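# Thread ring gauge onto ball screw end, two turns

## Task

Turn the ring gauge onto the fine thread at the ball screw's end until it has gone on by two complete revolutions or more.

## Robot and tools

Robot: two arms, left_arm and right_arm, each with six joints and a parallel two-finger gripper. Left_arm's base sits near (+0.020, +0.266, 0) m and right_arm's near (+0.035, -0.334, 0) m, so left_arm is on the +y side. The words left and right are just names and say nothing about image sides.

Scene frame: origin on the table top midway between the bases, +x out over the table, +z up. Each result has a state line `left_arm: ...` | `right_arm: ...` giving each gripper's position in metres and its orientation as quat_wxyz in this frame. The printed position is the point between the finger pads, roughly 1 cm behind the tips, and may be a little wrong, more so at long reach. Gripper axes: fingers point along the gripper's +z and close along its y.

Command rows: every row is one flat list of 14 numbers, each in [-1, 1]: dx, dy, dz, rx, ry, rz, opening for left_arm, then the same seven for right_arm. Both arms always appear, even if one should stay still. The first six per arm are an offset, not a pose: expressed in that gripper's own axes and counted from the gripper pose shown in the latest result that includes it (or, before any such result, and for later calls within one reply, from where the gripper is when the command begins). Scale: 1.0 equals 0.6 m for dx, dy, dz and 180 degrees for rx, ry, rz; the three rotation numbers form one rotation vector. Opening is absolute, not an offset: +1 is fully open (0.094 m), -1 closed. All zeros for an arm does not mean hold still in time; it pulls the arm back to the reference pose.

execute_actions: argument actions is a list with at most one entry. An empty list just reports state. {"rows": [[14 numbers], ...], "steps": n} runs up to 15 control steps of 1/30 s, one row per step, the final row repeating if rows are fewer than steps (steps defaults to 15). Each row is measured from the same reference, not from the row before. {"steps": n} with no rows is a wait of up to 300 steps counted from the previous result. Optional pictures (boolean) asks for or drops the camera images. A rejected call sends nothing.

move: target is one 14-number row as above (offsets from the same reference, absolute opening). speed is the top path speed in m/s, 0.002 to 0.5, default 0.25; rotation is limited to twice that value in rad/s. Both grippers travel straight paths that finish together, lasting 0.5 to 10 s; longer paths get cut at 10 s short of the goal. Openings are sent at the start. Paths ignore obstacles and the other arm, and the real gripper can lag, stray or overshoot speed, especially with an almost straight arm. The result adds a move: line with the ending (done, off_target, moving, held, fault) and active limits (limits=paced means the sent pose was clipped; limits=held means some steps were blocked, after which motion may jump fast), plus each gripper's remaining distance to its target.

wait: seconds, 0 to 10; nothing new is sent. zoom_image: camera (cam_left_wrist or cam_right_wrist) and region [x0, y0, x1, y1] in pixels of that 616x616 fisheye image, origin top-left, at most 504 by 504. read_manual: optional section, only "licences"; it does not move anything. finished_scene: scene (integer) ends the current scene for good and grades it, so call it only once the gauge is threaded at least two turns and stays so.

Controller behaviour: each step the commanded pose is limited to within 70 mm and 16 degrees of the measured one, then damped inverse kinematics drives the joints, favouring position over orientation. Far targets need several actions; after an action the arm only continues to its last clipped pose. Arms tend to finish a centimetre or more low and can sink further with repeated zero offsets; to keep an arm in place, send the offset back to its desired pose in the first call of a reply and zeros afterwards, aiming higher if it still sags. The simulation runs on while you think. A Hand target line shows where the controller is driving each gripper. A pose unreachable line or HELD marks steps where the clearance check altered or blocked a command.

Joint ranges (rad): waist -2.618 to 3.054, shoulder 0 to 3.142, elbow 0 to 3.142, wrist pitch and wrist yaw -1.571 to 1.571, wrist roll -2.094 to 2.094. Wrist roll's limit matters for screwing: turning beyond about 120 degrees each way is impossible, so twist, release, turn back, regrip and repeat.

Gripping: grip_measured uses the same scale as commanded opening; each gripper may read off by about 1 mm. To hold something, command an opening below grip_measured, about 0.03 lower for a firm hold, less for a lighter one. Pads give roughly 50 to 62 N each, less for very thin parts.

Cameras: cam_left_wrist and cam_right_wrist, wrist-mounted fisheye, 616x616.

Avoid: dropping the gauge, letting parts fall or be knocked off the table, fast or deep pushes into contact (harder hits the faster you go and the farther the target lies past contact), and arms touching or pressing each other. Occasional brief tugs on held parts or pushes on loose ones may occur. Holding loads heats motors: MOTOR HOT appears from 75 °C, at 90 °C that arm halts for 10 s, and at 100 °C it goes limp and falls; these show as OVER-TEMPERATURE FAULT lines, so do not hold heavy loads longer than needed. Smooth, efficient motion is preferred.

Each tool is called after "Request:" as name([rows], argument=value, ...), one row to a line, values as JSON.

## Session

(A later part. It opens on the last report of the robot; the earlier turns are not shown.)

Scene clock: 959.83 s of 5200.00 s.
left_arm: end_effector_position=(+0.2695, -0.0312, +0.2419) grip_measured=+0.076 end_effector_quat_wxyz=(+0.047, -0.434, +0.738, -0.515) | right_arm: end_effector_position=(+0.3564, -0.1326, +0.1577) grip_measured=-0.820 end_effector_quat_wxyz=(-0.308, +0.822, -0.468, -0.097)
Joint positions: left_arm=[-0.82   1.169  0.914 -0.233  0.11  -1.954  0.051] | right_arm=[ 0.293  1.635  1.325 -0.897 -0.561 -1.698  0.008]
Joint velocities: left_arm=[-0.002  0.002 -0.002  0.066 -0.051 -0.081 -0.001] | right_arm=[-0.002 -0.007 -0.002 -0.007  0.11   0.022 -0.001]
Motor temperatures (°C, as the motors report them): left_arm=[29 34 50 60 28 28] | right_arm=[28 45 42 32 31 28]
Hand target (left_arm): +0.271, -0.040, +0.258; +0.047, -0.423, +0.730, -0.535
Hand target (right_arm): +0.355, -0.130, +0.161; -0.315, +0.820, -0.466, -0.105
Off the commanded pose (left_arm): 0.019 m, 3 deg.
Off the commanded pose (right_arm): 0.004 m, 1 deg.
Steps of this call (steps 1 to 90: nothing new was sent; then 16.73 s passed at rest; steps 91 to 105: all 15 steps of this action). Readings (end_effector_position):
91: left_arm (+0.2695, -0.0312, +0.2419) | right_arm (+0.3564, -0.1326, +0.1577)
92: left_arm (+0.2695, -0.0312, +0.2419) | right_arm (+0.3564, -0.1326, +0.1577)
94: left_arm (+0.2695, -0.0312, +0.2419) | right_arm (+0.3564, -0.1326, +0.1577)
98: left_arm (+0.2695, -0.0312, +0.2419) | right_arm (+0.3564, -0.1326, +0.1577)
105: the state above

Another −0.008 on q4.

Request:
execute_actions([
  {"rows": [[0.0178,-0.0223,-0.0002,0.0102,0.0084,0.0025,0.04,-0.0064,-0.002,-0.002,0.0016,-0.0072,0.001,-0.855]], "steps": 15},
], pictures=false)

Scene clock: 964.30 s of 5200.00 s.
left_arm: end_effector_position=(+0.2695, -0.0312, +0.2419) grip_measured=+0.076 end_effector_quat_wxyz=(+0.047, -0.434, +0.738, -0.515) | right_arm: end_effector_position=(+0.3564, -0.1326, +0.1577) grip_measured=-0.820 end_effector_quat_wxyz=(-0.308, +0.822, -0.468, -0.097)
Joint positions: left_arm=[-0.82   1.169  0.914 -0.233  0.11  -1.954  0.051] | right_arm=[ 0.293  1.635  1.325 -0.897 -0.561 -1.698  0.008]
Joint velocities: left_arm=[ 0.012 -0.007 -0.002 -0.051 -0.051 -0.022  0.   ] | right_arm=[ 0.007  0.002 -0.007 -0.022 -0.007  0.037 -0.001]
Motor temperatures (°C, as the motors report them): left_arm=[29 34 50 60 28 28] | right_arm=[28 45 42 32 31 28]
Hand target (left_arm): +0.270, -0.039, +0.257; +0.046, -0.424, +0.732, -0.532
Hand target (right_arm): +0.355, -0.130, +0.161; -0.315, +0.820, -0.466, -0.105
Off the commanded pose (left_arm): 0.017 m, 2 deg.
Off the commanded pose (right_arm): 0.004 m, 1 deg.
Steps of this call (steps 1 to 90: nothing new was sent; then 0.97 s passed at rest; steps 91 to 105: all 15 steps of this action). Readings (end_effector_position):
91: left_arm (+0.2695, -0.0312, +0.2419) | right_arm (+0.3564, -0.1326, +0.1577)
92: left_arm (+0.2695, -0.0312, +0.2419) | right_arm (+0.3564, -0.1326, +0.1577)
94: left_arm (+0.2695, -0.0312, +0.2419) | right_arm (+0.3564, -0.1326, +0.1577)
98: left_arm (+0.2695, -0.0312, +0.2419) | right_arm (+0.3564, -0.1326, +0.1577)
105: the state above

Request:
execute_actions([
  {"rows": [[0.0169,-0.0200,-0.0002,0.0084,0.0077,0.0025,0.04,-0.0064,-0.002,-0.002,0.0016,-0.0072,0.001,-0.855]], "steps": 15},
], pictures=false)

Scene clock: 967.77 s of 5200.00 s.
left_arm: end_effector_position=(+0.2695, -0.0312, +0.2419) grip_measured=+0.076 end_effector_quat_wxyz=(+0.047, -0.434, +0.738, -0.515) | right_arm: end_effector_position=(+0.3564, -0.1326, +0.1577) grip_measured=-0.820 end_effector_quat_wxyz=(-0.308, +0.822, -0.468, -0.097)
Joint positions: left_arm=[-0.82   1.169  0.914 -0.233  0.11  -1.954  0.051] | right_arm=[ 0.293  1.635  1.325 -0.897 -0.561 -1.698  0.008]
Joint velocities: left_arm=[-0.012 -0.012 -0.022 -0.007 -0.007 -0.022 -0.002] | right_arm=[-0.002 -0.027 -0.002 -0.037 -0.022  0.022 -0.   ]
Motor temperatures (°C, as the motors report them): left_arm=[29 34 50 60 28 28] | right_arm=[28 45 42 32 31 28]
Hand target (left_arm): +0.270, -0.039, +0.255; +0.045, -0.424, +0.733, -0.529
Hand target (right_arm): +0.355, -0.130, +0.161; -0.315, +0.820, -0.466, -0.105
Off the commanded pose (left_arm): 0.016 m, 2 deg.
Off the commanded pose (right_arm): 0.004 m, 1 deg.
Steps of this call (steps 1 to 89: nothing new was sent; steps 90 to 104: all 15 steps of this action). Readings (end_effector_position):
90: left_arm (+0.2695, -0.0312, +0.2419) | right_arm (+0.3564, -0.1326, +0.1577)
91: left_arm (+0.2695, -0.0312, +0.2419) | right_arm (+0.3564, -0.1326, +0.1577)
93: left_arm (+0.2695, -0.0312, +0.2419) | right_arm (+0.3564, -0.1326, +0.1577)
97: left_arm (+0.2695, -0.0312, +0.2419) | right_arm (+0.3564, -0.1326, +0.1577)
104: the state above

Request:
execute_actions([
  {"rows": [[0.0161,-0.0177,-0.0002,0.0066,0.0070,0.0025,0.04,-0.0064,-0.002,-0.002,0.0016,-0.0072,0.001,-0.855]], "steps": 15},
], pictures=false)

Scene clock: 971.70 s of 5200.00 s.
left_arm: end_effector_position=(+0.2692, -0.0309, +0.2414) grip_measured=+0.076 end_effector_quat_wxyz=(+0.047, -0.435, +0.738, -0.514) | right_arm: end_effector_position=(+0.3564, -0.1326, +0.1577) grip_measured=-0.820 end_effector_quat_wxyz=(-0.308, +0.822, -0.468, -0.097)
Joint positions: left_arm=[-0.82   1.169  0.914 -0.236  0.11  -1.954  0.051] | right_arm=[ 0.293  1.635  1.325 -0.897 -0.561 -1.698  0.008]
Joint velocities: left_arm=[-0.022 -0.022  0.007 -0.051  0.022  0.007 -0.001] | right_arm=[-0.002 -0.002 -0.007  0.022  0.051 -0.007 -0.001]
Motor temperatures (°C, as the motors report them): left_arm=[29 34 50 59 28 28] | right_arm=[28 45 42 32 31 28]
Hand target (left_arm): +0.269, -0.038, +0.254; +0.045, -0.425, +0.735, -0.527
Hand target (right_arm): +0.355, -0.130, +0.161; -0.315, +0.820, -0.466, -0.105
Off the commanded pose (left_arm): 0.015 m, 2 deg.
Off the commanded pose (right_arm): 0.004 m, 1 deg.
Steps of this call (steps 1 to 90: nothing new was sent; then 0.43 s passed at rest; steps 91 to 105: all 15 steps of this action). Readings (end_effector_position):
91: left_arm (+0.2694, -0.0311, +0.2419) | right_arm (+0.3564, -0.1326, +0.1577)
92: left_arm (+0.2694, -0.0311, +0.2418) | right_arm (+0.3564, -0.1326, +0.1577)
94: left_arm (+0.2693, -0.0310, +0.2416) | right_arm (+0.3564, -0.1326, +0.1577)
98: left_arm (+0.2693, -0.0310, +0.2414) | right_arm (+0.3564, -0.1326, +0.1577)
105: the state above

Request:
execute_actions([
  {"rows": [[0.0165,-0.0189,-0.0002,0.0075,0.0073,0.0025,0.04,-0.0115,-0.002,-0.002,0.0016,-0.0125,0.001,-0.855]], "steps": 15},
])

Request:
zoom_image(camera="cam_right_wrist", region=[270, 20, 410, 160])

Scene clock: 979.20 s of 5200.00 s.
left_arm: end_effector_position=(+0.2692, -0.0309, +0.2414) grip_measured=+0.076 end_effector_quat_wxyz=(+0.047, -0.435, +0.738, -0.514) | right_arm: end_effector_position=(+0.3563, -0.1324, +0.1579) grip_measured=-0.820 end_effector_quat_wxyz=(-0.309, +0.822, -0.468, -0.098)
Joint positions: left_arm=[-0.82   1.169  0.914 -0.236  0.11  -1.954  0.051] | right_arm=[ 0.293  1.635  1.325 -0.897 -0.563 -1.698  0.008]
Joint velocities: left_arm=[-0.027  0.017 -0.017  0.037  0.007 -0.022 -0.   ] | right_arm=[-0.002 -0.012  0.007 -0.051 -0.037  0.095 -0.001]
Motor temperatures (°C, as the motors report them): left_arm=[29 34 50 59 28 28] | right_arm=[28 45 42 32 31 28]
Hand target (left_arm): +0.269, -0.038, +0.254; +0.045, -0.425, +0.735, -0.527
Hand target (right_arm): +0.354, -0.128, +0.162; -0.319, +0.819, -0.464, -0.112
Off the commanded pose (left_arm): 0.015 m, 2 deg.
Off the commanded pose (right_arm): 0.007 m, 2 deg.
Steps of this call (steps 1 to 90: nothing new was sent; then 4.00 s passed at rest; steps 91 to 105: all 15 steps of this action). Readings (end_effector_position):
91: left_arm (+0.2692, -0.0309, +0.2414) | right_arm (+0.3564, -0.1325, +0.1578)
92: left_arm (+0.2692, -0.0309, +0.2414) | right_arm (+0.3563, -0.1324, +0.1579)
94: left_arm (+0.2692, -0.0309, +0.2414) | right_arm (+0.3563, -0.1324, +0.1579)
98: left_arm (+0.2692, -0.0309, +0.2414) | right_arm (+0.3563, -0.1324, +0.1579)
105: the state above

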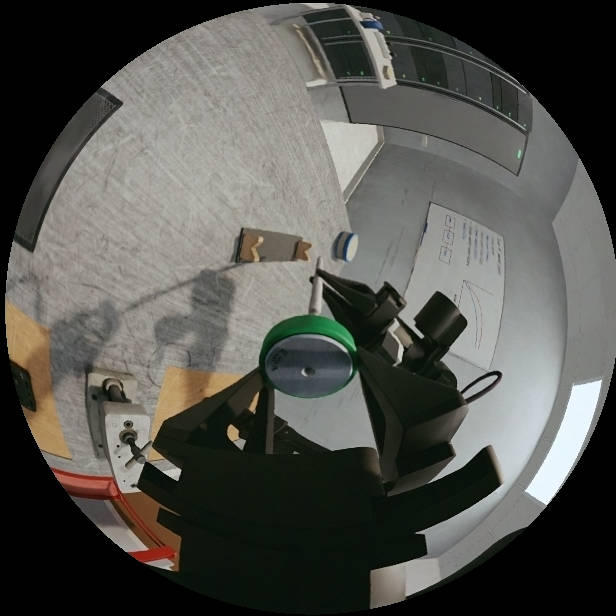

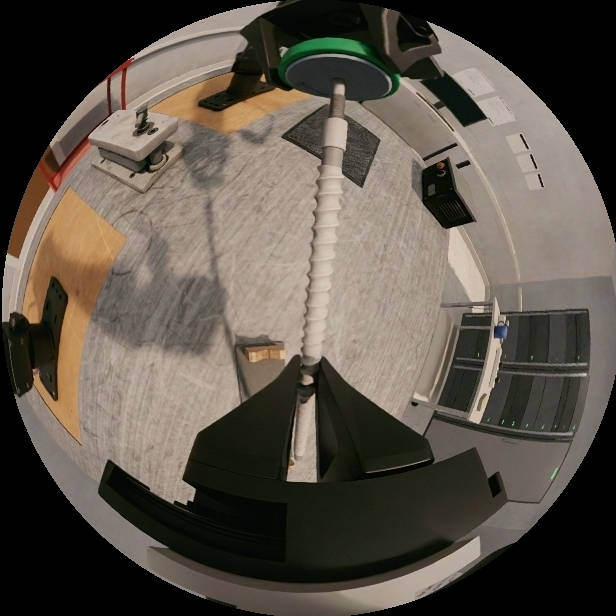

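Region (270, 20, 410, 160) of cam_right_wrist's 616x616 image, scaled by 3.600, with more detail than that image has.

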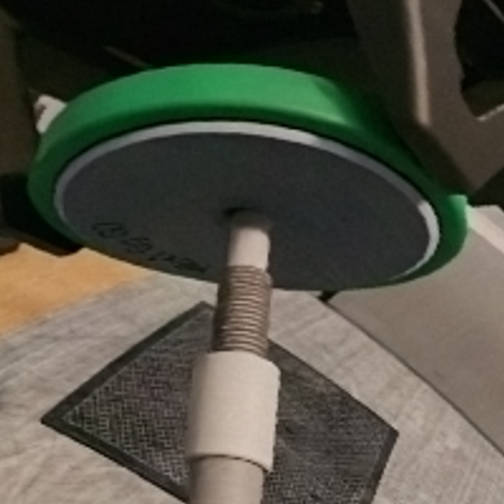

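Request:
execute_actions([
  {"rows": [[0.0109,-0.0209,-0.0002,0.0097,0.0013,0.0025,0.04,-0.0064,-0.002,-0.002,0.0016,-0.0072,0.001,-0.855]], "steps": 15},
], pictures=false)

Scene clock: 996.00 s of 5200.00 s.
left_arm: end_effector_position=(+0.2696, -0.0307, +0.2413) grip_measured=+0.076 end_effector_quat_wxyz=(+0.049, -0.435, +0.738, -0.513) | right_arm: end_effector_position=(+0.3563, -0.1324, +0.1579) grip_measured=-0.820 end_effector_quat_wxyz=(-0.309, +0.822, -0.468, -0.098)
Joint positions: left_arm=[-0.823  1.169  0.914 -0.236  0.102 -1.954  0.051] | right_arm=[ 0.293  1.635  1.325 -0.897 -0.563 -1.698  0.008]
Joint velocities: left_arm=[ 0.022  0.007  0.032  0.022 -0.007  0.051  0.001] | right_arm=[ 0.002  0.007  0.002  0.037 -0.022 -0.007  0.001]
Motor temperatures (°C, as the motors report them): left_arm=[29 34 51 58 28 28] | right_arm=[28 45 42 32 31 28]
Hand target (left_arm): +0.272, -0.036, +0.254; +0.053, -0.430, +0.732, -0.526
Hand target (right_arm): +0.355, -0.130, +0.161; -0.316, +0.819, -0.466, -0.106
Off the commanded pose (left_arm): 0.014 m, 2 deg.
Off the commanded pose (right_arm): 0.004 m, 1 deg.
Steps of this call (steps 1 to 90: nothing new was sent; then 13.30 s passed at rest; steps 91 to 105: all 15 steps of this action). Readings (end_effector_position):
91: left_arm (+0.2693, -0.0309, +0.2413) | right_arm (+0.3563, -0.1324, +0.1579)
92: left_arm (+0.2695, -0.0308, +0.2413) | right_arm (+0.3563, -0.1324, +0.1579)
94: left_arm (+0.2694, -0.0308, +0.2413) | right_arm (+0.3563, -0.1324, +0.1579)
98: left_arm (+0.2695, -0.0308, +0.2413) | right_arm (+0.3563, -0.1324, +0.1579)
105: the state above

Request:
execute_actions([
  {"rows": [[0.0116,-0.0207,-0.0002,0.0091,0.0029,0.0025,0.04,-0.0064,-0.002,-0.002,0.0016,-0.0072,0.001,-0.855]], "steps": 8},
])

Request:
zoom_image(camera="cam_right_wrist", region=[270, 20, 410, 160])

Scene clock: 1002.50 s of 5200.00 s.
left_arm: end_effector_position=(+0.2696, -0.0307, +0.2413) grip_measured=+0.076 end_effector_quat_wxyz=(+0.049, -0.436, +0.738, -0.513) | right_arm: end_effector_position=(+0.3563, -0.1324, +0.1579) grip_measured=-0.820 end_effector_quat_wxyz=(-0.309, +0.822, -0.468, -0.098)
Joint positions: left_arm=[-0.823  1.169  0.914 -0.236  0.101 -1.954  0.051] | right_arm=[ 0.293  1.635  1.325 -0.897 -0.563 -1.698  0.008]
Joint velocities: left_arm=[ 0.022 -0.022 -0.022  0.007 -0.037 -0.007 -0.001] | right_arm=[-0.017  0.017 -0.007  0.007  0.022  0.037  0.001]
Motor temperatures (°C, as the motors report them): left_arm=[29 33 51 58 28 28] | right_arm=[28 45 42 32 31 28]
Hand target (left_arm): +0.272, -0.036, +0.254; +0.054, -0.429, +0.733, -0.525
Hand target (right_arm): +0.355, -0.130, +0.161; -0.316, +0.819, -0.466, -0.106
Off the commanded pose (left_arm): 0.014 m, 2 deg.
Off the commanded pose (right_arm): 0.004 m, 1 deg.
Steps of this call (steps 1 to 90: nothing new was sent; then 3.23 s passed at rest; steps 91 to 98: all 8 steps of this action). Readings (end_effector_position):
91: left_arm (+0.2696, -0.0307, +0.2413) | right_arm (+0.3563, -0.1324, +0.1579)
92: left_arm (+0.2696, -0.0307, +0.2413) | right_arm (+0.3563, -0.1324, +0.1579)
94: left_arm (+0.2696, -0.0307, +0.2413) | right_arm (+0.3563, -0.1324, +0.1579)
98: the state above

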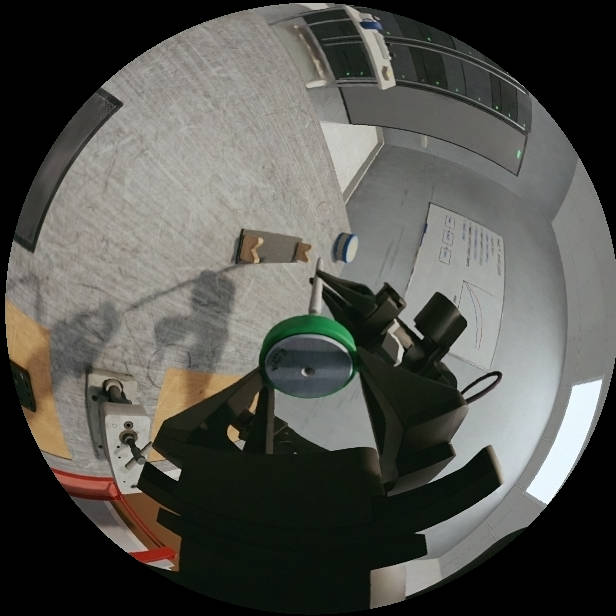

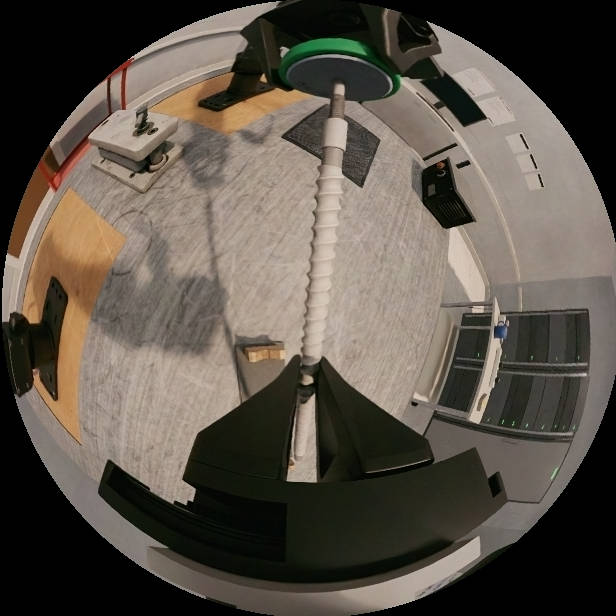

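Region (270, 20, 410, 160) of cam_right_wrist's 616x616 image, scaled by 3.600, with more detail than that image has.

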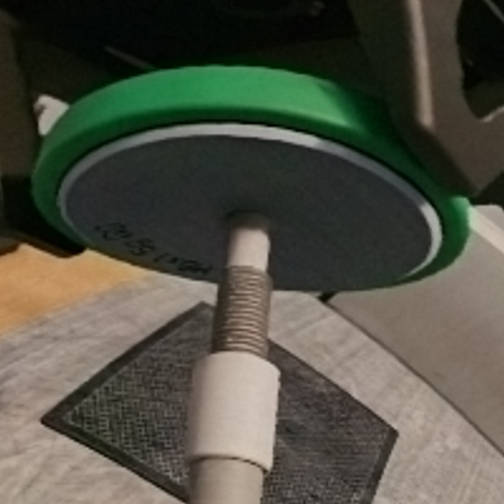

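Looks centred now. Push the screw in with the right wrist.

Request:
execute_actions([
  {"rows": [[0.0116,-0.0207,-0.0002,0.0091,0.0029,0.0025,0.04,-0.0125,-0.002,-0.002,0.0016,-0.0135,0.001,-0.855]], "steps": 15},
])

Request:
zoom_image(camera="cam_right_wrist", region=[270, 20, 410, 160])

Scene clock: 1005.93 s of 5200.00 s.
left_arm: end_effector_position=(+0.2697, -0.0307, +0.2413) grip_measured=+0.076 end_effector_quat_wxyz=(+0.050, -0.436, +0.738, -0.513) | right_arm: end_effector_position=(+0.3562, -0.1323, +0.1580) grip_measured=-0.820 end_effector_quat_wxyz=(-0.309, +0.822, -0.468, -0.098)
Joint positions: left_arm=[-0.823  1.169  0.914 -0.236  0.101 -1.954  0.051] | right_arm=[ 0.293  1.635  1.325 -0.897 -0.564 -1.698  0.008]
Joint velocities: left_arm=[-0.002  0.012  0.007 -0.081 -0.037 -0.022 -0.   ] | right_arm=[ 0.007 -0.012 -0.017 -0.007  0.007  0.022 -0.001]
Motor temperatures (°C, as the motors report them): left_arm=[29 33 51 58 28 28] | right_arm=[28 45 42 32 31 28]
Hand target (left_arm): +0.272, -0.036, +0.254; +0.054, -0.429, +0.732, -0.525
Hand target (right_arm): +0.353, -0.127, +0.163; -0.321, +0.818, -0.463, -0.114
Off the commanded pose (left_arm): 0.014 m, 2 deg.
Off the commanded pose (right_arm): 0.007 m, 2 deg.
Steps of this call (steps 1 to 88: nothing new was sent; steps 89 to 103: all 15 steps of this action). Readings (end_effector_position):
89: left_arm (+0.2697, -0.0307, +0.2413) | right_arm (+0.3563, -0.1323, +0.1579)
90: left_arm (+0.2697, -0.0307, +0.2413) | right_arm (+0.3562, -0.1323, +0.1580)
92: left_arm (+0.2697, -0.0307, +0.2413) | right_arm (+0.3562, -0.1323, +0.1580)
96: left_arm (+0.2697, -0.0307, +0.2413) | right_arm (+0.3562, -0.1323, +0.1580)
103: the state above

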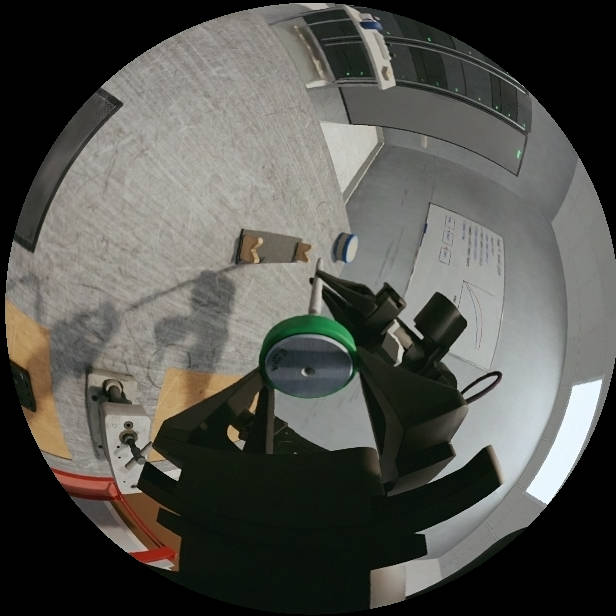

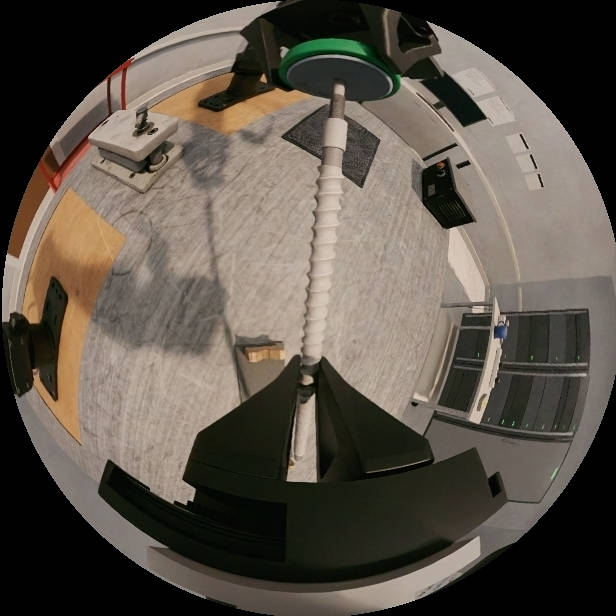

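Region (270, 20, 410, 160) of cam_right_wrist's 616x616 image, scaled by 3.600, with more detail than that image has.

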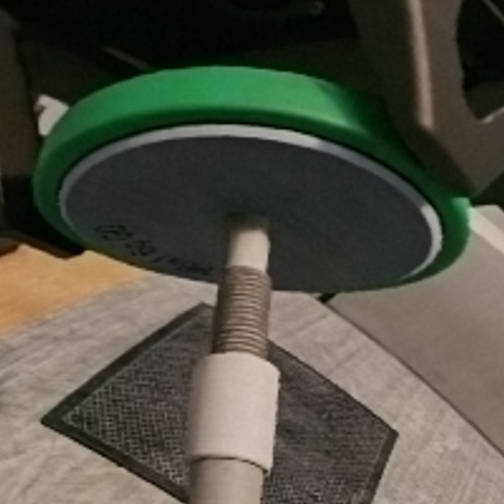

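Request:
execute_actions([
  {"rows": [[0.0116,-0.0207,-0.0002,0.0091,0.0029,0.0025,0.04,-0.0181,-0.0012,0.0008,0.0002,-0.0148,-0.0015,-0.855]], "steps": 15},
])

Request:
zoom_image(camera="cam_right_wrist", region=[270, 20, 410, 160])

Scene clock: 1023.20 s of 5200.00 s.
left_arm: end_effector_position=(+0.2698, -0.0306, +0.2413) grip_measured=+0.076 end_effector_quat_wxyz=(+0.050, -0.436, +0.738, -0.513) | right_arm: end_effector_position=(+0.3562, -0.1323, +0.1580) grip_measured=-0.820 end_effector_quat_wxyz=(-0.309, +0.822, -0.468, -0.098)
Joint positions: left_arm=[-0.823  1.169  0.914 -0.236  0.101 -1.954  0.051] | right_arm=[ 0.293  1.635  1.325 -0.897 -0.564 -1.698  0.008]
Joint velocities: left_arm=[ 0.017 -0.002  0.002 -0.022 -0.007  0.007 -0.001] | right_arm=[ 0.012  0.007 -0.017  0.007  0.037 -0.022  0.   ]
Motor temperatures (°C, as the motors report them): left_arm=[29 33 51 58 28 28] | right_arm=[28 45 42 32 31 28]
Hand target (left_arm): +0.272, -0.036, +0.254; +0.054, -0.430, +0.732, -0.525
Hand target (right_arm): +0.351, -0.124, +0.163; -0.320, +0.821, -0.459, -0.116
Off the commanded pose (left_arm): 0.014 m, 2 deg.
Off the commanded pose (right_arm): 0.011 m, 3 deg.
Steps of this call (steps 1 to 90: nothing new was sent; then 13.77 s passed at rest; steps 91 to 105: all 15 steps of this action). Readings (end_effector_position):
91: left_arm (+0.2697, -0.0307, +0.2413) | right_arm (+0.3562, -0.1323, +0.1580)
92: left_arm (+0.2697, -0.0307, +0.2413) | right_arm (+0.3562, -0.1323, +0.1580)
94: left_arm (+0.2698, -0.0306, +0.2413) | right_arm (+0.3562, -0.1323, +0.1580)
98: left_arm (+0.2698, -0.0306, +0.2413) | right_arm (+0.3562, -0.1323, +0.1580)
105: the state above

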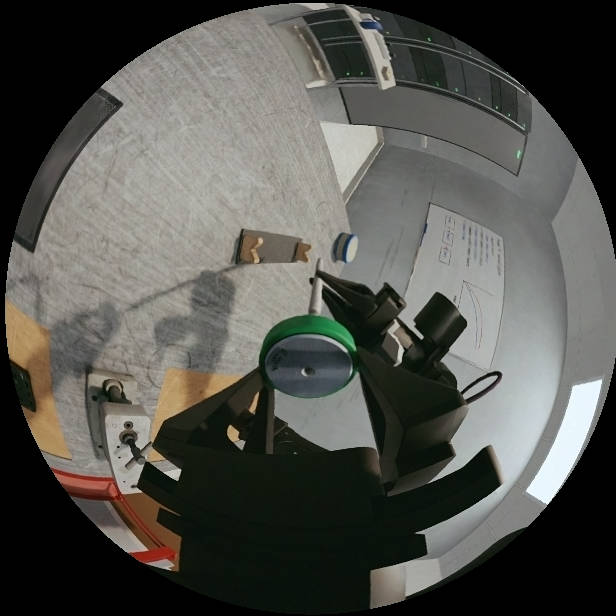

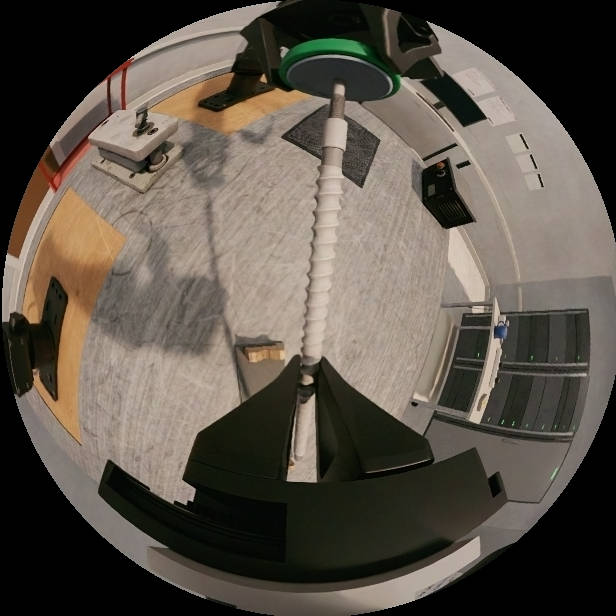

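Region (270, 20, 410, 160) of cam_right_wrist's 616x616 image, scaled by 3.600, with more detail than that image has.

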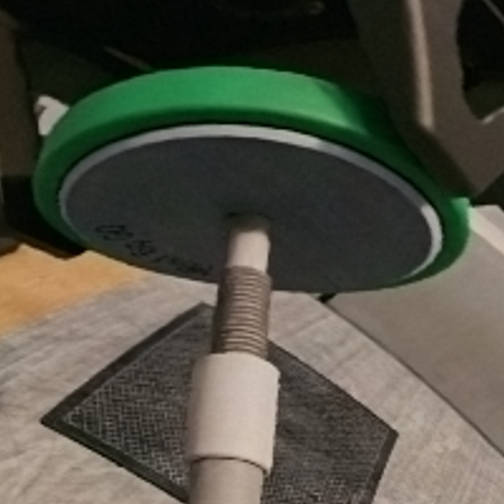

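Request:
zoom_image(camera="cam_right_wrist", region=[318, 62, 358, 102])

Request:
zoom_image(camera="cam_left_wrist", region=[290, 352, 330, 392])

Region (318, 62, 358, 102) of cam_right_wrist's 616x616 image, scaled by 12.600, with more detail than that image has.

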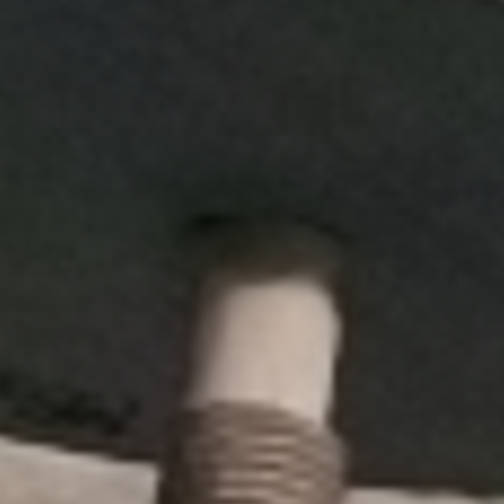

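Region (290, 352, 330, 392) of cam_left_wrist's 616x616 image, scaled by 12.600, with more detail than that image has.

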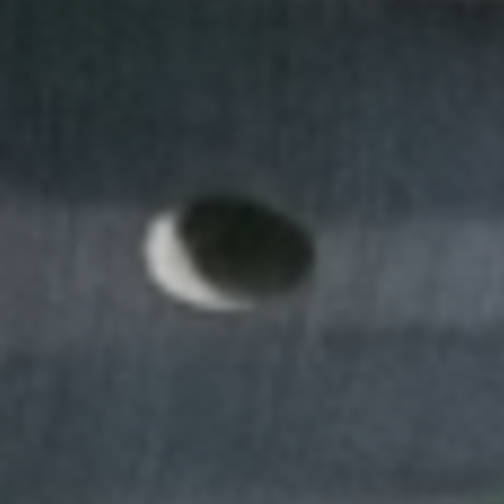

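Request:
execute_actions([
  {"rows": [[0.0116,-0.0207,-0.0002,0.0091,0.0029,0.0025,0.04,-0.0226,-0.0006,0.0030,-0.0009,-0.0158,-0.0035,-0.855]], "steps": 15},
])

Request:
zoom_image(camera="cam_right_wrist", region=[308, 52, 368, 112])

Scene clock: 1036.00 s of 5200.00 s.
left_arm: end_effector_position=(+0.2698, -0.0306, +0.2413) grip_measured=+0.076 end_effector_quat_wxyz=(+0.050, -0.436, +0.738, -0.513) | right_arm: end_effector_position=(+0.3546, -0.1296, +0.1583) grip_measured=-0.820 end_effector_quat_wxyz=(-0.310, +0.823, -0.465, -0.101)
Joint positions: left_arm=[-0.823  1.169  0.914 -0.236  0.101 -1.954  0.051] | right_arm=[ 0.3    1.635  1.325 -0.897 -0.568 -1.698  0.008]
Joint velocities: left_arm=[-0.002  0.007  0.007  0.037  0.007  0.007 -0.001] | right_arm=[-0.017 -0.002 -0.002  0.051 -0.022 -0.007 -0.   ]
Motor temperatures (°C, as the motors report them): left_arm=[29 33 52 58 28 28] | right_arm=[28 45 42 32 31 28]
Hand target (left_arm): +0.272, -0.036, +0.254; +0.054, -0.430, +0.732, -0.525
Hand target (right_arm): +0.350, -0.121, +0.163; -0.320, +0.822, -0.456, -0.117
Off the commanded pose (left_arm): 0.014 m, 2 deg.
Off the commanded pose (right_arm): 0.011 m, 2 deg.
Steps of this call (steps 1 to 90: nothing new was sent; then 9.30 s passed at rest; steps 91 to 105: all 15 steps of this action). Readings (end_effector_position):
91: left_arm (+0.2698, -0.0306, +0.2413) | right_arm (+0.3562, -0.1321, +0.1580)
92: left_arm (+0.2698, -0.0306, +0.2413) | right_arm (+0.3560, -0.1319, +0.1580)
94: left_arm (+0.2698, -0.0306, +0.2413) | right_arm (+0.3553, -0.1308, +0.1581)
98: left_arm (+0.2698, -0.0306, +0.2413) | right_arm (+0.3546, -0.1297, +0.1583)
105: the state above

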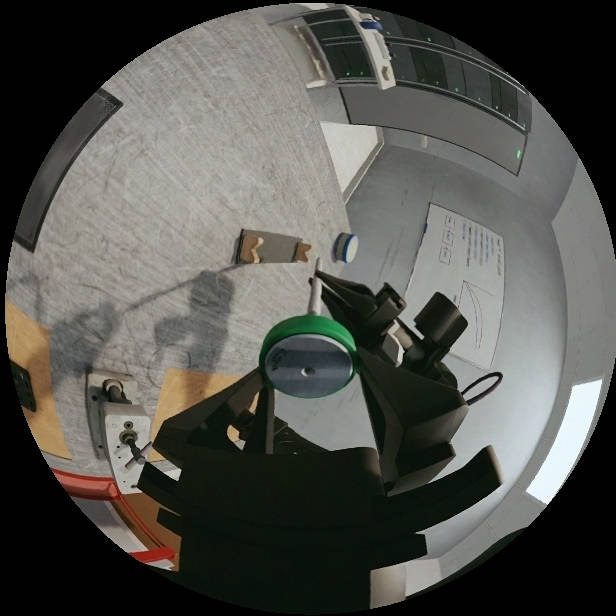

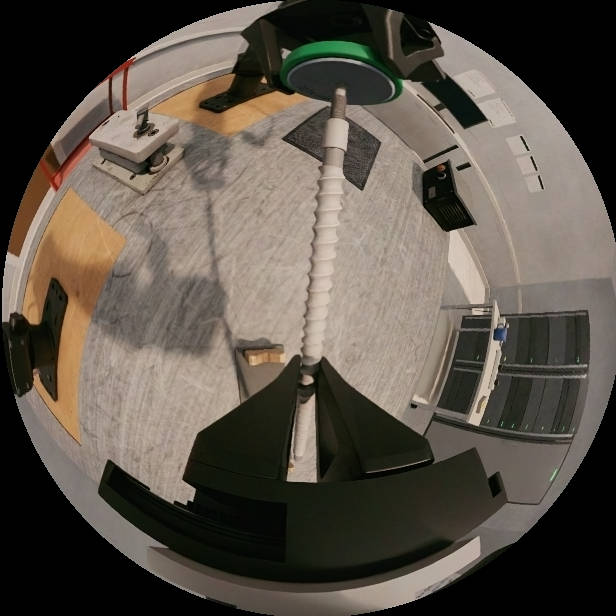

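Region (308, 52, 368, 112) of cam_right_wrist's 616x616 image, scaled by 8.400, with more detail than that image has.

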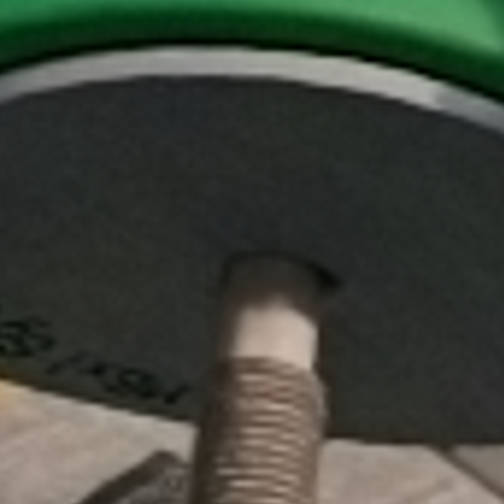

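Request:
execute_actions([
  {"rows": [[0.0116,-0.0207,-0.0002,0.0091,0.0029,0.0025,0.04,-0.0233,-0.0007,0.0027,-0.0007,-0.0169,0.0008,-0.855]], "steps": 15},
])

Request:
zoom_image(camera="cam_right_wrist", region=[308, 52, 368, 112])

Scene clock: 1046.47 s of 5200.00 s.
left_arm: end_effector_position=(+0.2698, -0.0306, +0.2413) grip_measured=+0.076 end_effector_quat_wxyz=(+0.050, -0.436, +0.738, -0.513) | right_arm: end_effector_position=(+0.3529, -0.1269, +0.1589) grip_measured=-0.820 end_effector_quat_wxyz=(-0.311, +0.823, -0.464, -0.105)
Joint positions: left_arm=[-0.823  1.169  0.914 -0.236  0.101 -1.954  0.051] | right_arm=[ 0.306  1.635  1.325 -0.897 -0.575 -1.69   0.008]
Joint velocities: left_arm=[ 0.007 -0.032 -0.017  0.022 -0.022  0.022 -0.001] | right_arm=[-0.012 -0.007  0.012 -0.037  0.022  0.081  0.001]
Motor temperatures (°C, as the motors report them): left_arm=[29 33 52 58 28 28] | right_arm=[28 46 42 32 31 28]
Hand target (left_arm): +0.272, -0.036, +0.254; +0.054, -0.430, +0.732, -0.525
Hand target (right_arm): +0.348, -0.119, +0.164; -0.321, +0.820, -0.457, -0.123
Off the commanded pose (left_arm): 0.014 m, 2 deg.
Off the commanded pose (right_arm): 0.011 m, 3 deg.
Steps of this call (steps 1 to 90: nothing new was sent; then 6.97 s passed at rest; steps 91 to 105: all 15 steps of this action). Readings (end_effector_position):
91: left_arm (+0.2698, -0.0306, +0.2413) | right_arm (+0.3545, -0.1295, +0.1584)
92: left_arm (+0.2698, -0.0306, +0.2413) | right_arm (+0.3542, -0.1291, +0.1585)
94: left_arm (+0.2698, -0.0306, +0.2413) | right_arm (+0.3535, -0.1279, +0.1587)
98: left_arm (+0.2698, -0.0306, +0.2413) | right_arm (+0.3529, -0.1270, +0.1589)
105: the state above

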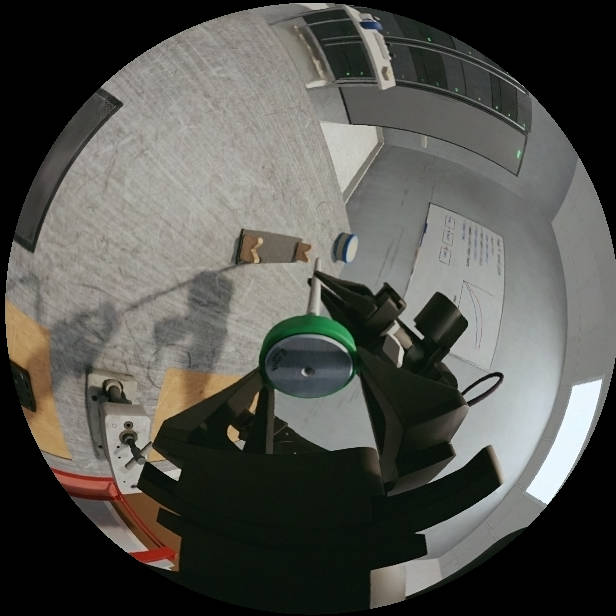

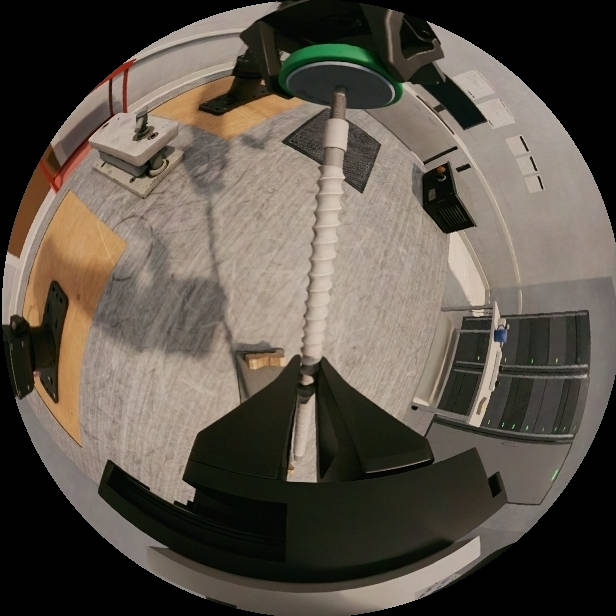

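Region (308, 52, 368, 112) of cam_right_wrist's 616x616 image, scaled by 8.400, with more detail than that image has.

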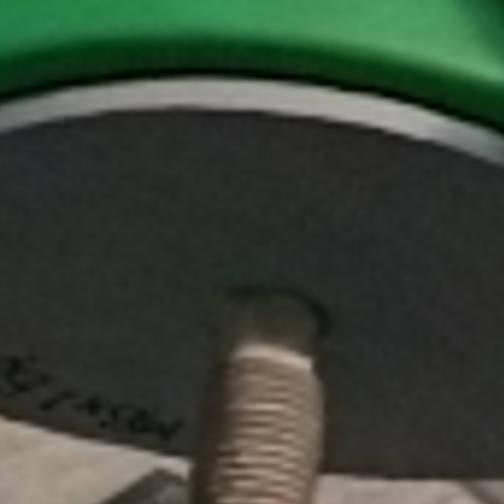

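Request:
execute_actions([
  {"rows": [[0.0158,-0.0324,-0.0002,0.0181,0.0062,0.0025,0.04,-0.0178,-0.0012,0.0010,0.0001,-0.0139,-0.0002,-0.855],[0.0158,-0.0324,-0.0002,0.0181,0.0062,0.0025,0.04,-0.0178,-0.0012,0.0010,0.0001,-0.0139,-0.0002,-0.855],[0.0158,-0.0324,-0.0002,0.0181,0.0062,0.0025,0.04,-0.0178,-0.0012,0.0010,0.0001,-0.0139,-0.0002,-0.855],[0.0158,-0.0324,-0.0002,0.0181,0.0062,0.0025,0.04,-0.0178,-0.0012,0.0010,0.0001,-0.0139,-0.0002,-0.855],[0.0158,-0.0324,-0.0002,0.0181,0.0062,0.0025,0.04,-0.0178,-0.0012,0.0010,0.0001,-0.0139,-0.0002,-0.855],[0.0148,-0.0316,0.0053,0.0175,0.0060,0.0025,0.04,-0.0178,-0.0012,0.0010,0.0001,-0.0139,-0.0002,-0.855]], "steps": 15},
])

Request:
zoom_image(camera="cam_right_wrist", region=[308, 52, 368, 112])

Scene clock: 1074.03 s of 5200.00 s.
left_arm: end_effector_position=(+0.2715, -0.0325, +0.2399) grip_measured=+0.076 end_effector_quat_wxyz=(+0.050, -0.436, +0.738, -0.513) | right_arm: end_effector_position=(+0.3532, -0.1273, +0.1587) grip_measured=-0.820 end_effector_quat_wxyz=(-0.310, +0.822, -0.466, -0.104)
Joint positions: left_arm=[-0.823  1.179  0.914 -0.225  0.101 -1.954  0.051] | right_arm=[ 0.306  1.635  1.325 -0.897 -0.572 -1.688  0.008]
Joint velocities: left_arm=[-0.017 -0.012 -0.012  0.007 -0.037  0.007 -0.001] | right_arm=[-0.017 -0.017 -0.007  0.007 -0.081 -0.007 -0.001]
Motor temperatures (°C, as the motors report them): left_arm=[29 33 52 58 28 28] | right_arm=[28 46 42 32 31 28]
Hand target (left_arm): +0.276, -0.040, +0.258; +0.056, -0.426, +0.726, -0.537
Hand target (right_arm): +0.348, -0.119, +0.164; -0.321, +0.820, -0.457, -0.123
Off the commanded pose (left_arm): 0.021 m, 3 deg.
Off the commanded pose (right_arm): 0.011 m, 3 deg.
Steps of this call (steps 1 to 90: nothing new was sent; then 24.07 s passed at rest; steps 91 to 105: all 15 steps of this action). Readings (end_effector_position):
91: left_arm (+0.2698, -0.0307, +0.2414) | right_arm (+0.3529, -0.1269, +0.1589)
92: left_arm (+0.2698, -0.0307, +0.2414) | right_arm (+0.3529, -0.1269, +0.1590)
94: left_arm (+0.2699, -0.0308, +0.2416) | right_arm (+0.3528, -0.1268, +0.1590)
98: left_arm (+0.2708, -0.0318, +0.2406) | right_arm (+0.3528, -0.1268, +0.1590)
105: the state above

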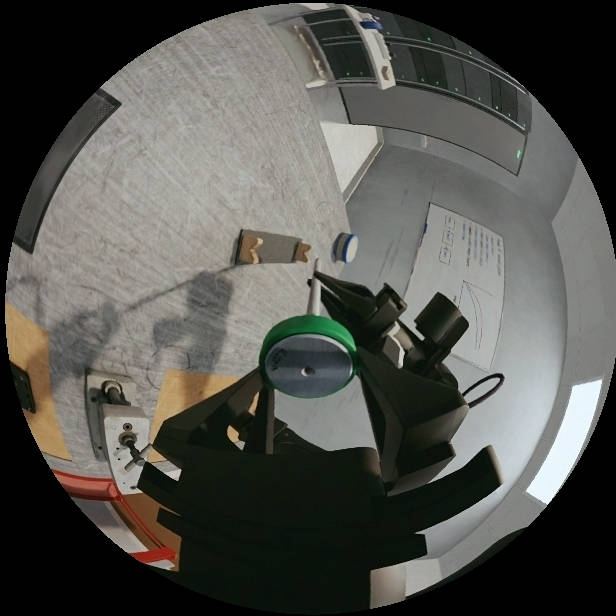

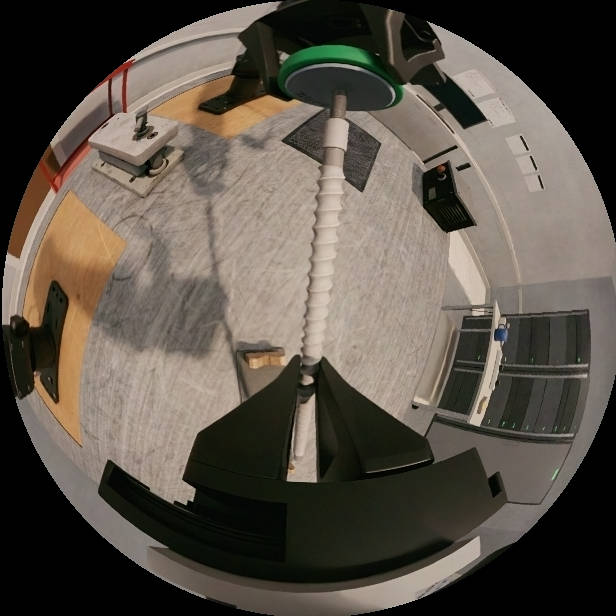

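Region (308, 52, 368, 112) of cam_right_wrist's 616x616 image, scaled by 8.400, with more detail than that image has.

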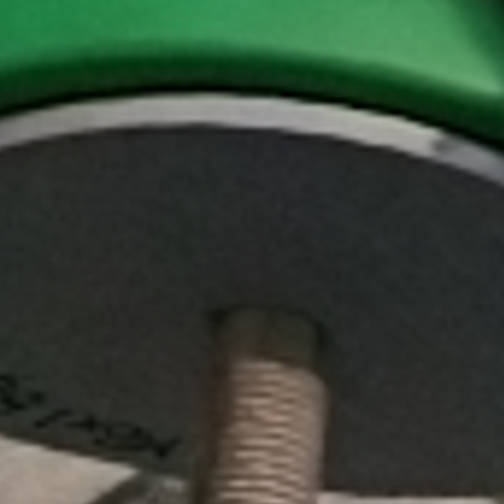

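Request:
execute_actions([
  {"rows": [[0.0138,-0.0257,-0.0032,0.0130,0.0044,0.0025,0.04,-0.0170,-0.0012,0.0010,0.0001,-0.0130,-0.0008,-0.95],[0.0138,-0.0257,-0.0032,0.0130,0.0044,0.0025,0.04,-0.0170,-0.0012,0.0010,0.0001,-0.0130,-0.0008,-0.95],[0.0138,-0.0257,-0.0032,0.0130,0.0044,0.0025,0.04,-0.0170,-0.0012,0.0010,0.0001,-0.0130,-0.0008,-0.95],[0.0138,-0.0257,-0.0032,0.0130,0.0044,0.0025,0.04,-0.0170,-0.0012,0.0010,0.0001,-0.0130,-0.0008,-0.95],[0.0138,-0.0257,-0.0032,0.0130,0.0044,0.0025,0.04,-0.0170,-0.0012,0.0010,0.0001,-0.0130,-0.0008,-0.95],[0.0138,-0.0257,-0.0032,0.0130,0.0044,0.0025,0.07,-0.0170,-0.0012,0.0010,0.0001,-0.0130,-0.0008,-0.95],[0.0138,-0.0257,-0.0032,0.0130,0.0044,0.0025,0.09,-0.0170,-0.0012,0.0010,0.0001,-0.0130,-0.0008,-0.95],[0.0138,-0.0257,-0.0032,0.0130,0.0044,0.0025,0.11,-0.0170,-0.0012,0.0010,0.0001,-0.0130,-0.0008,-0.95],[0.0138,-0.0257,-0.0032,0.0130,0.0044,0.0025,0.13,-0.0170,-0.0012,0.0010,0.0001,-0.0130,-0.0008,-0.95]], "steps": 15},
])

Request:
zoom_image(camera="cam_right_wrist", region=[270, 20, 410, 160])

Scene clock: 1106.13 s of 5200.00 s.
left_arm: end_effector_position=(+0.2709, -0.0330, +0.2399) grip_measured=+0.128 end_effector_quat_wxyz=(+0.049, -0.435, +0.738, -0.513) | right_arm: end_effector_position=(+0.3532, -0.1274, +0.1586) grip_measured=-0.820 end_effector_quat_wxyz=(-0.310, +0.822, -0.467, -0.104)
Joint positions: left_arm=[-0.825  1.179  0.914 -0.225  0.101 -1.954  0.053] | right_arm=[ 0.306  1.635  1.325 -0.897 -0.571 -1.687  0.008]
Joint velocities: left_arm=[-0.017 -0.007  0.002  0.007  0.007 -0.007 -0.   ] | right_arm=[-0.002 -0.002  0.002  0.066 -0.037 -0.007  0.001]
Motor temperatures (°C, as the motors report them): left_arm=[29 33 53 60 28 28] | right_arm=[28 46 42 32 32 28]
Hand target (left_arm): +0.274, -0.038, +0.256; +0.055, -0.428, +0.729, -0.531
Hand target (right_arm): +0.348, -0.120, +0.163; -0.320, +0.820, -0.458, -0.120
Off the commanded pose (left_arm): 0.018 m, 3 deg.
Off the commanded pose (right_arm): 0.010 m, 2 deg.
Steps of this call (steps 1 to 90: nothing new was sent; then 28.60 s passed at rest; steps 91 to 105: all 15 steps of this action). Readings (end_effector_position):
91: left_arm (+0.2715, -0.0325, +0.2399) | right_arm (+0.3532, -0.1274, +0.1586)
92: left_arm (+0.2715, -0.0325, +0.2399) | right_arm (+0.3532, -0.1274, +0.1586)
94: left_arm (+0.2715, -0.0325, +0.2399) | right_arm (+0.3532, -0.1274, +0.1586)
98: left_arm (+0.2715, -0.0325, +0.2399) | right_arm (+0.3532, -0.1274, +0.1586)
105: the state above

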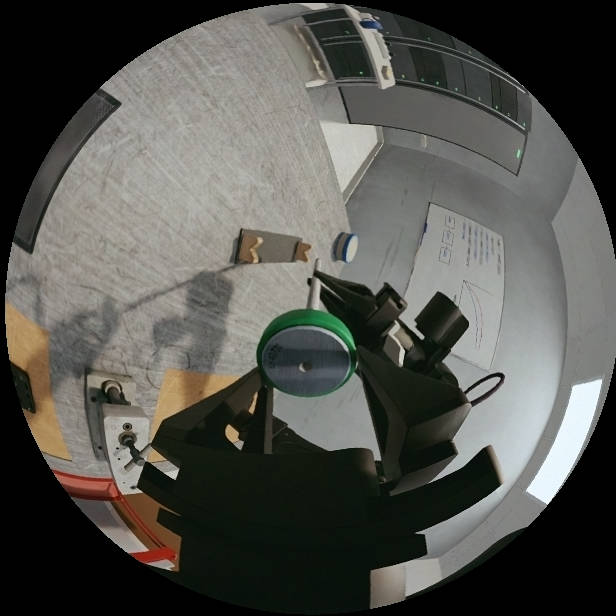

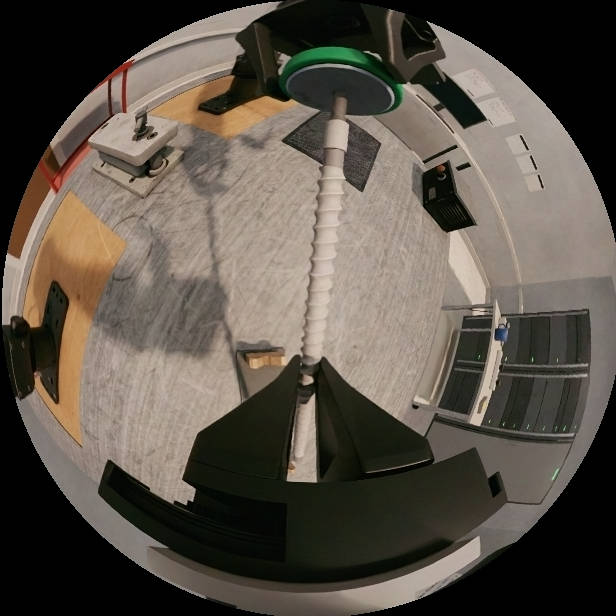

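Region (270, 20, 410, 160) of cam_right_wrist's 616x616 image, scaled by 3.600, with more detail than that image has.

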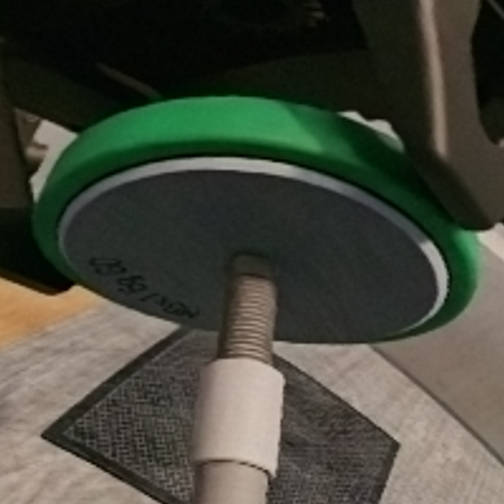

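Request:
zoom_image(camera="cam_left_wrist", region=[230, 250, 390, 410])

Region (230, 250, 390, 410) of cam_left_wrist's 616x616 image, scaled by 3.150, with more detail than that image has.

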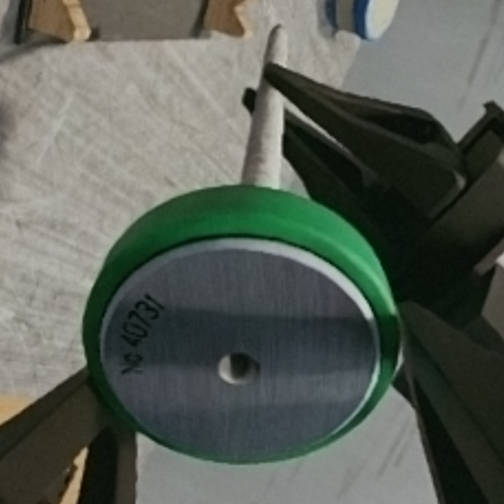

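Request:
execute_actions([
  {"rows": [[0.0034,-0.0294,-0.0032,0.0150,0.0001,-0.0001,0.13,-0.0170,-0.0012,0.0010,0.0001,-0.0130,-0.0008,-0.95]], "steps": 15},
], pictures=false)

Scene clock: 1135.97 s of 5200.00 s.
left_arm: end_effector_position=(+0.2709, -0.0330, +0.2399) grip_measured=+0.128 end_effector_quat_wxyz=(+0.049, -0.435, +0.738, -0.513) | right_arm: end_effector_position=(+0.3532, -0.1274, +0.1586) grip_measured=-0.820 end_effector_quat_wxyz=(-0.310, +0.822, -0.467, -0.104)
Joint positions: left_arm=[-0.825  1.179  0.914 -0.225  0.101 -1.954  0.053] | right_arm=[ 0.306  1.635  1.325 -0.897 -0.571 -1.687  0.008]
Joint velocities: left_arm=[-0.007  0.002 -0.002 -0.022  0.007  0.007 -0.   ] | right_arm=[ 0.007  0.002 -0.002 -0.022 -0.081 -0.051 -0.001]
Motor temperatures (°C, as the motors report them): left_arm=[29 34 53 59 28 28] | right_arm=[28 46 42 32 31 28]
Hand target (left_arm): +0.279, -0.034, +0.256; +0.059, -0.433, +0.726, -0.531
Hand target (right_arm): +0.348, -0.120, +0.163; -0.320, +0.820, -0.459, -0.120
Off the commanded pose (left_arm): 0.018 m, 3 deg.
Off the commanded pose (right_arm): 0.010 m, 2 deg.
Steps of this call (steps 1 to 90: nothing new was sent; then 26.33 s passed at rest; steps 91 to 105: all 15 steps of this action). Readings (end_effector_position):
91: left_arm (+0.2709, -0.0330, +0.2399) | right_arm (+0.3532, -0.1274, +0.1586)
92: left_arm (+0.2709, -0.0330, +0.2399) | right_arm (+0.3532, -0.1274, +0.1586)
94: left_arm (+0.2709, -0.0330, +0.2399) | right_arm (+0.3532, -0.1274, +0.1586)
98: left_arm (+0.2709, -0.0330, +0.2399) | right_arm (+0.3532, -0.1274, +0.1586)
105: the state above

δ up to +0.025.

Request:
execute_actions([
  {"rows": [[-0.0027,-0.0316,-0.0032,0.0162,-0.0024,-0.0016,0.13,-0.0170,-0.0012,0.0010,0.0001,-0.0130,-0.0008,-0.95]], "steps": 15},
], pictures=false)

Scene clock: 1143.30 s of 5200.00 s.
left_arm: end_effector_position=(+0.2720, -0.0320, +0.2399) grip_measured=+0.128 end_effector_quat_wxyz=(+0.050, -0.436, +0.737, -0.513) | right_arm: end_effector_position=(+0.3532, -0.1274, +0.1586) grip_measured=-0.820 end_effector_quat_wxyz=(-0.310, +0.821, -0.468, -0.105)
Joint positions: left_arm=[-0.821  1.179  0.914 -0.225  0.101 -1.954  0.053] | right_arm=[ 0.306  1.635  1.325 -0.897 -0.571 -1.683  0.008]
Joint velocities: left_arm=[-0.002 -0.002  0.022  0.051 -0.022 -0.037 -0.002] | right_arm=[ 0.007 -0.002 -0.007 -0.022 -0.007  0.007 -0.001]
Motor temperatures (°C, as the motors report them): left_arm=[29 34 53 59 28 28] | right_arm=[28 46 42 32 31 28]
Hand target (left_arm): +0.281, -0.032, +0.255; +0.062, -0.437, +0.724, -0.531
Hand target (right_arm): +0.348, -0.120, +0.163; -0.320, +0.820, -0.459, -0.120
Off the commanded pose (left_arm): 0.018 m, 3 deg.
Off the commanded pose (right_arm): 0.010 m, 2 deg.
Steps of this call (steps 1 to 90: nothing new was sent; then 3.83 s passed at rest; steps 91 to 105: all 15 steps of this action). Readings (end_effector_position):
91: left_arm (+0.2710, -0.0329, +0.2399) | right_arm (+0.3532, -0.1274, +0.1586)
92: left_arm (+0.2714, -0.0326, +0.2399) | right_arm (+0.3532, -0.1274, +0.1586)
94: left_arm (+0.2719, -0.0321, +0.2399) | right_arm (+0.3532, -0.1274, +0.1586)
98: left_arm (+0.2720, -0.0320, +0.2399) | right_arm (+0.3532, -0.1274, +0.1586)
105: the state above


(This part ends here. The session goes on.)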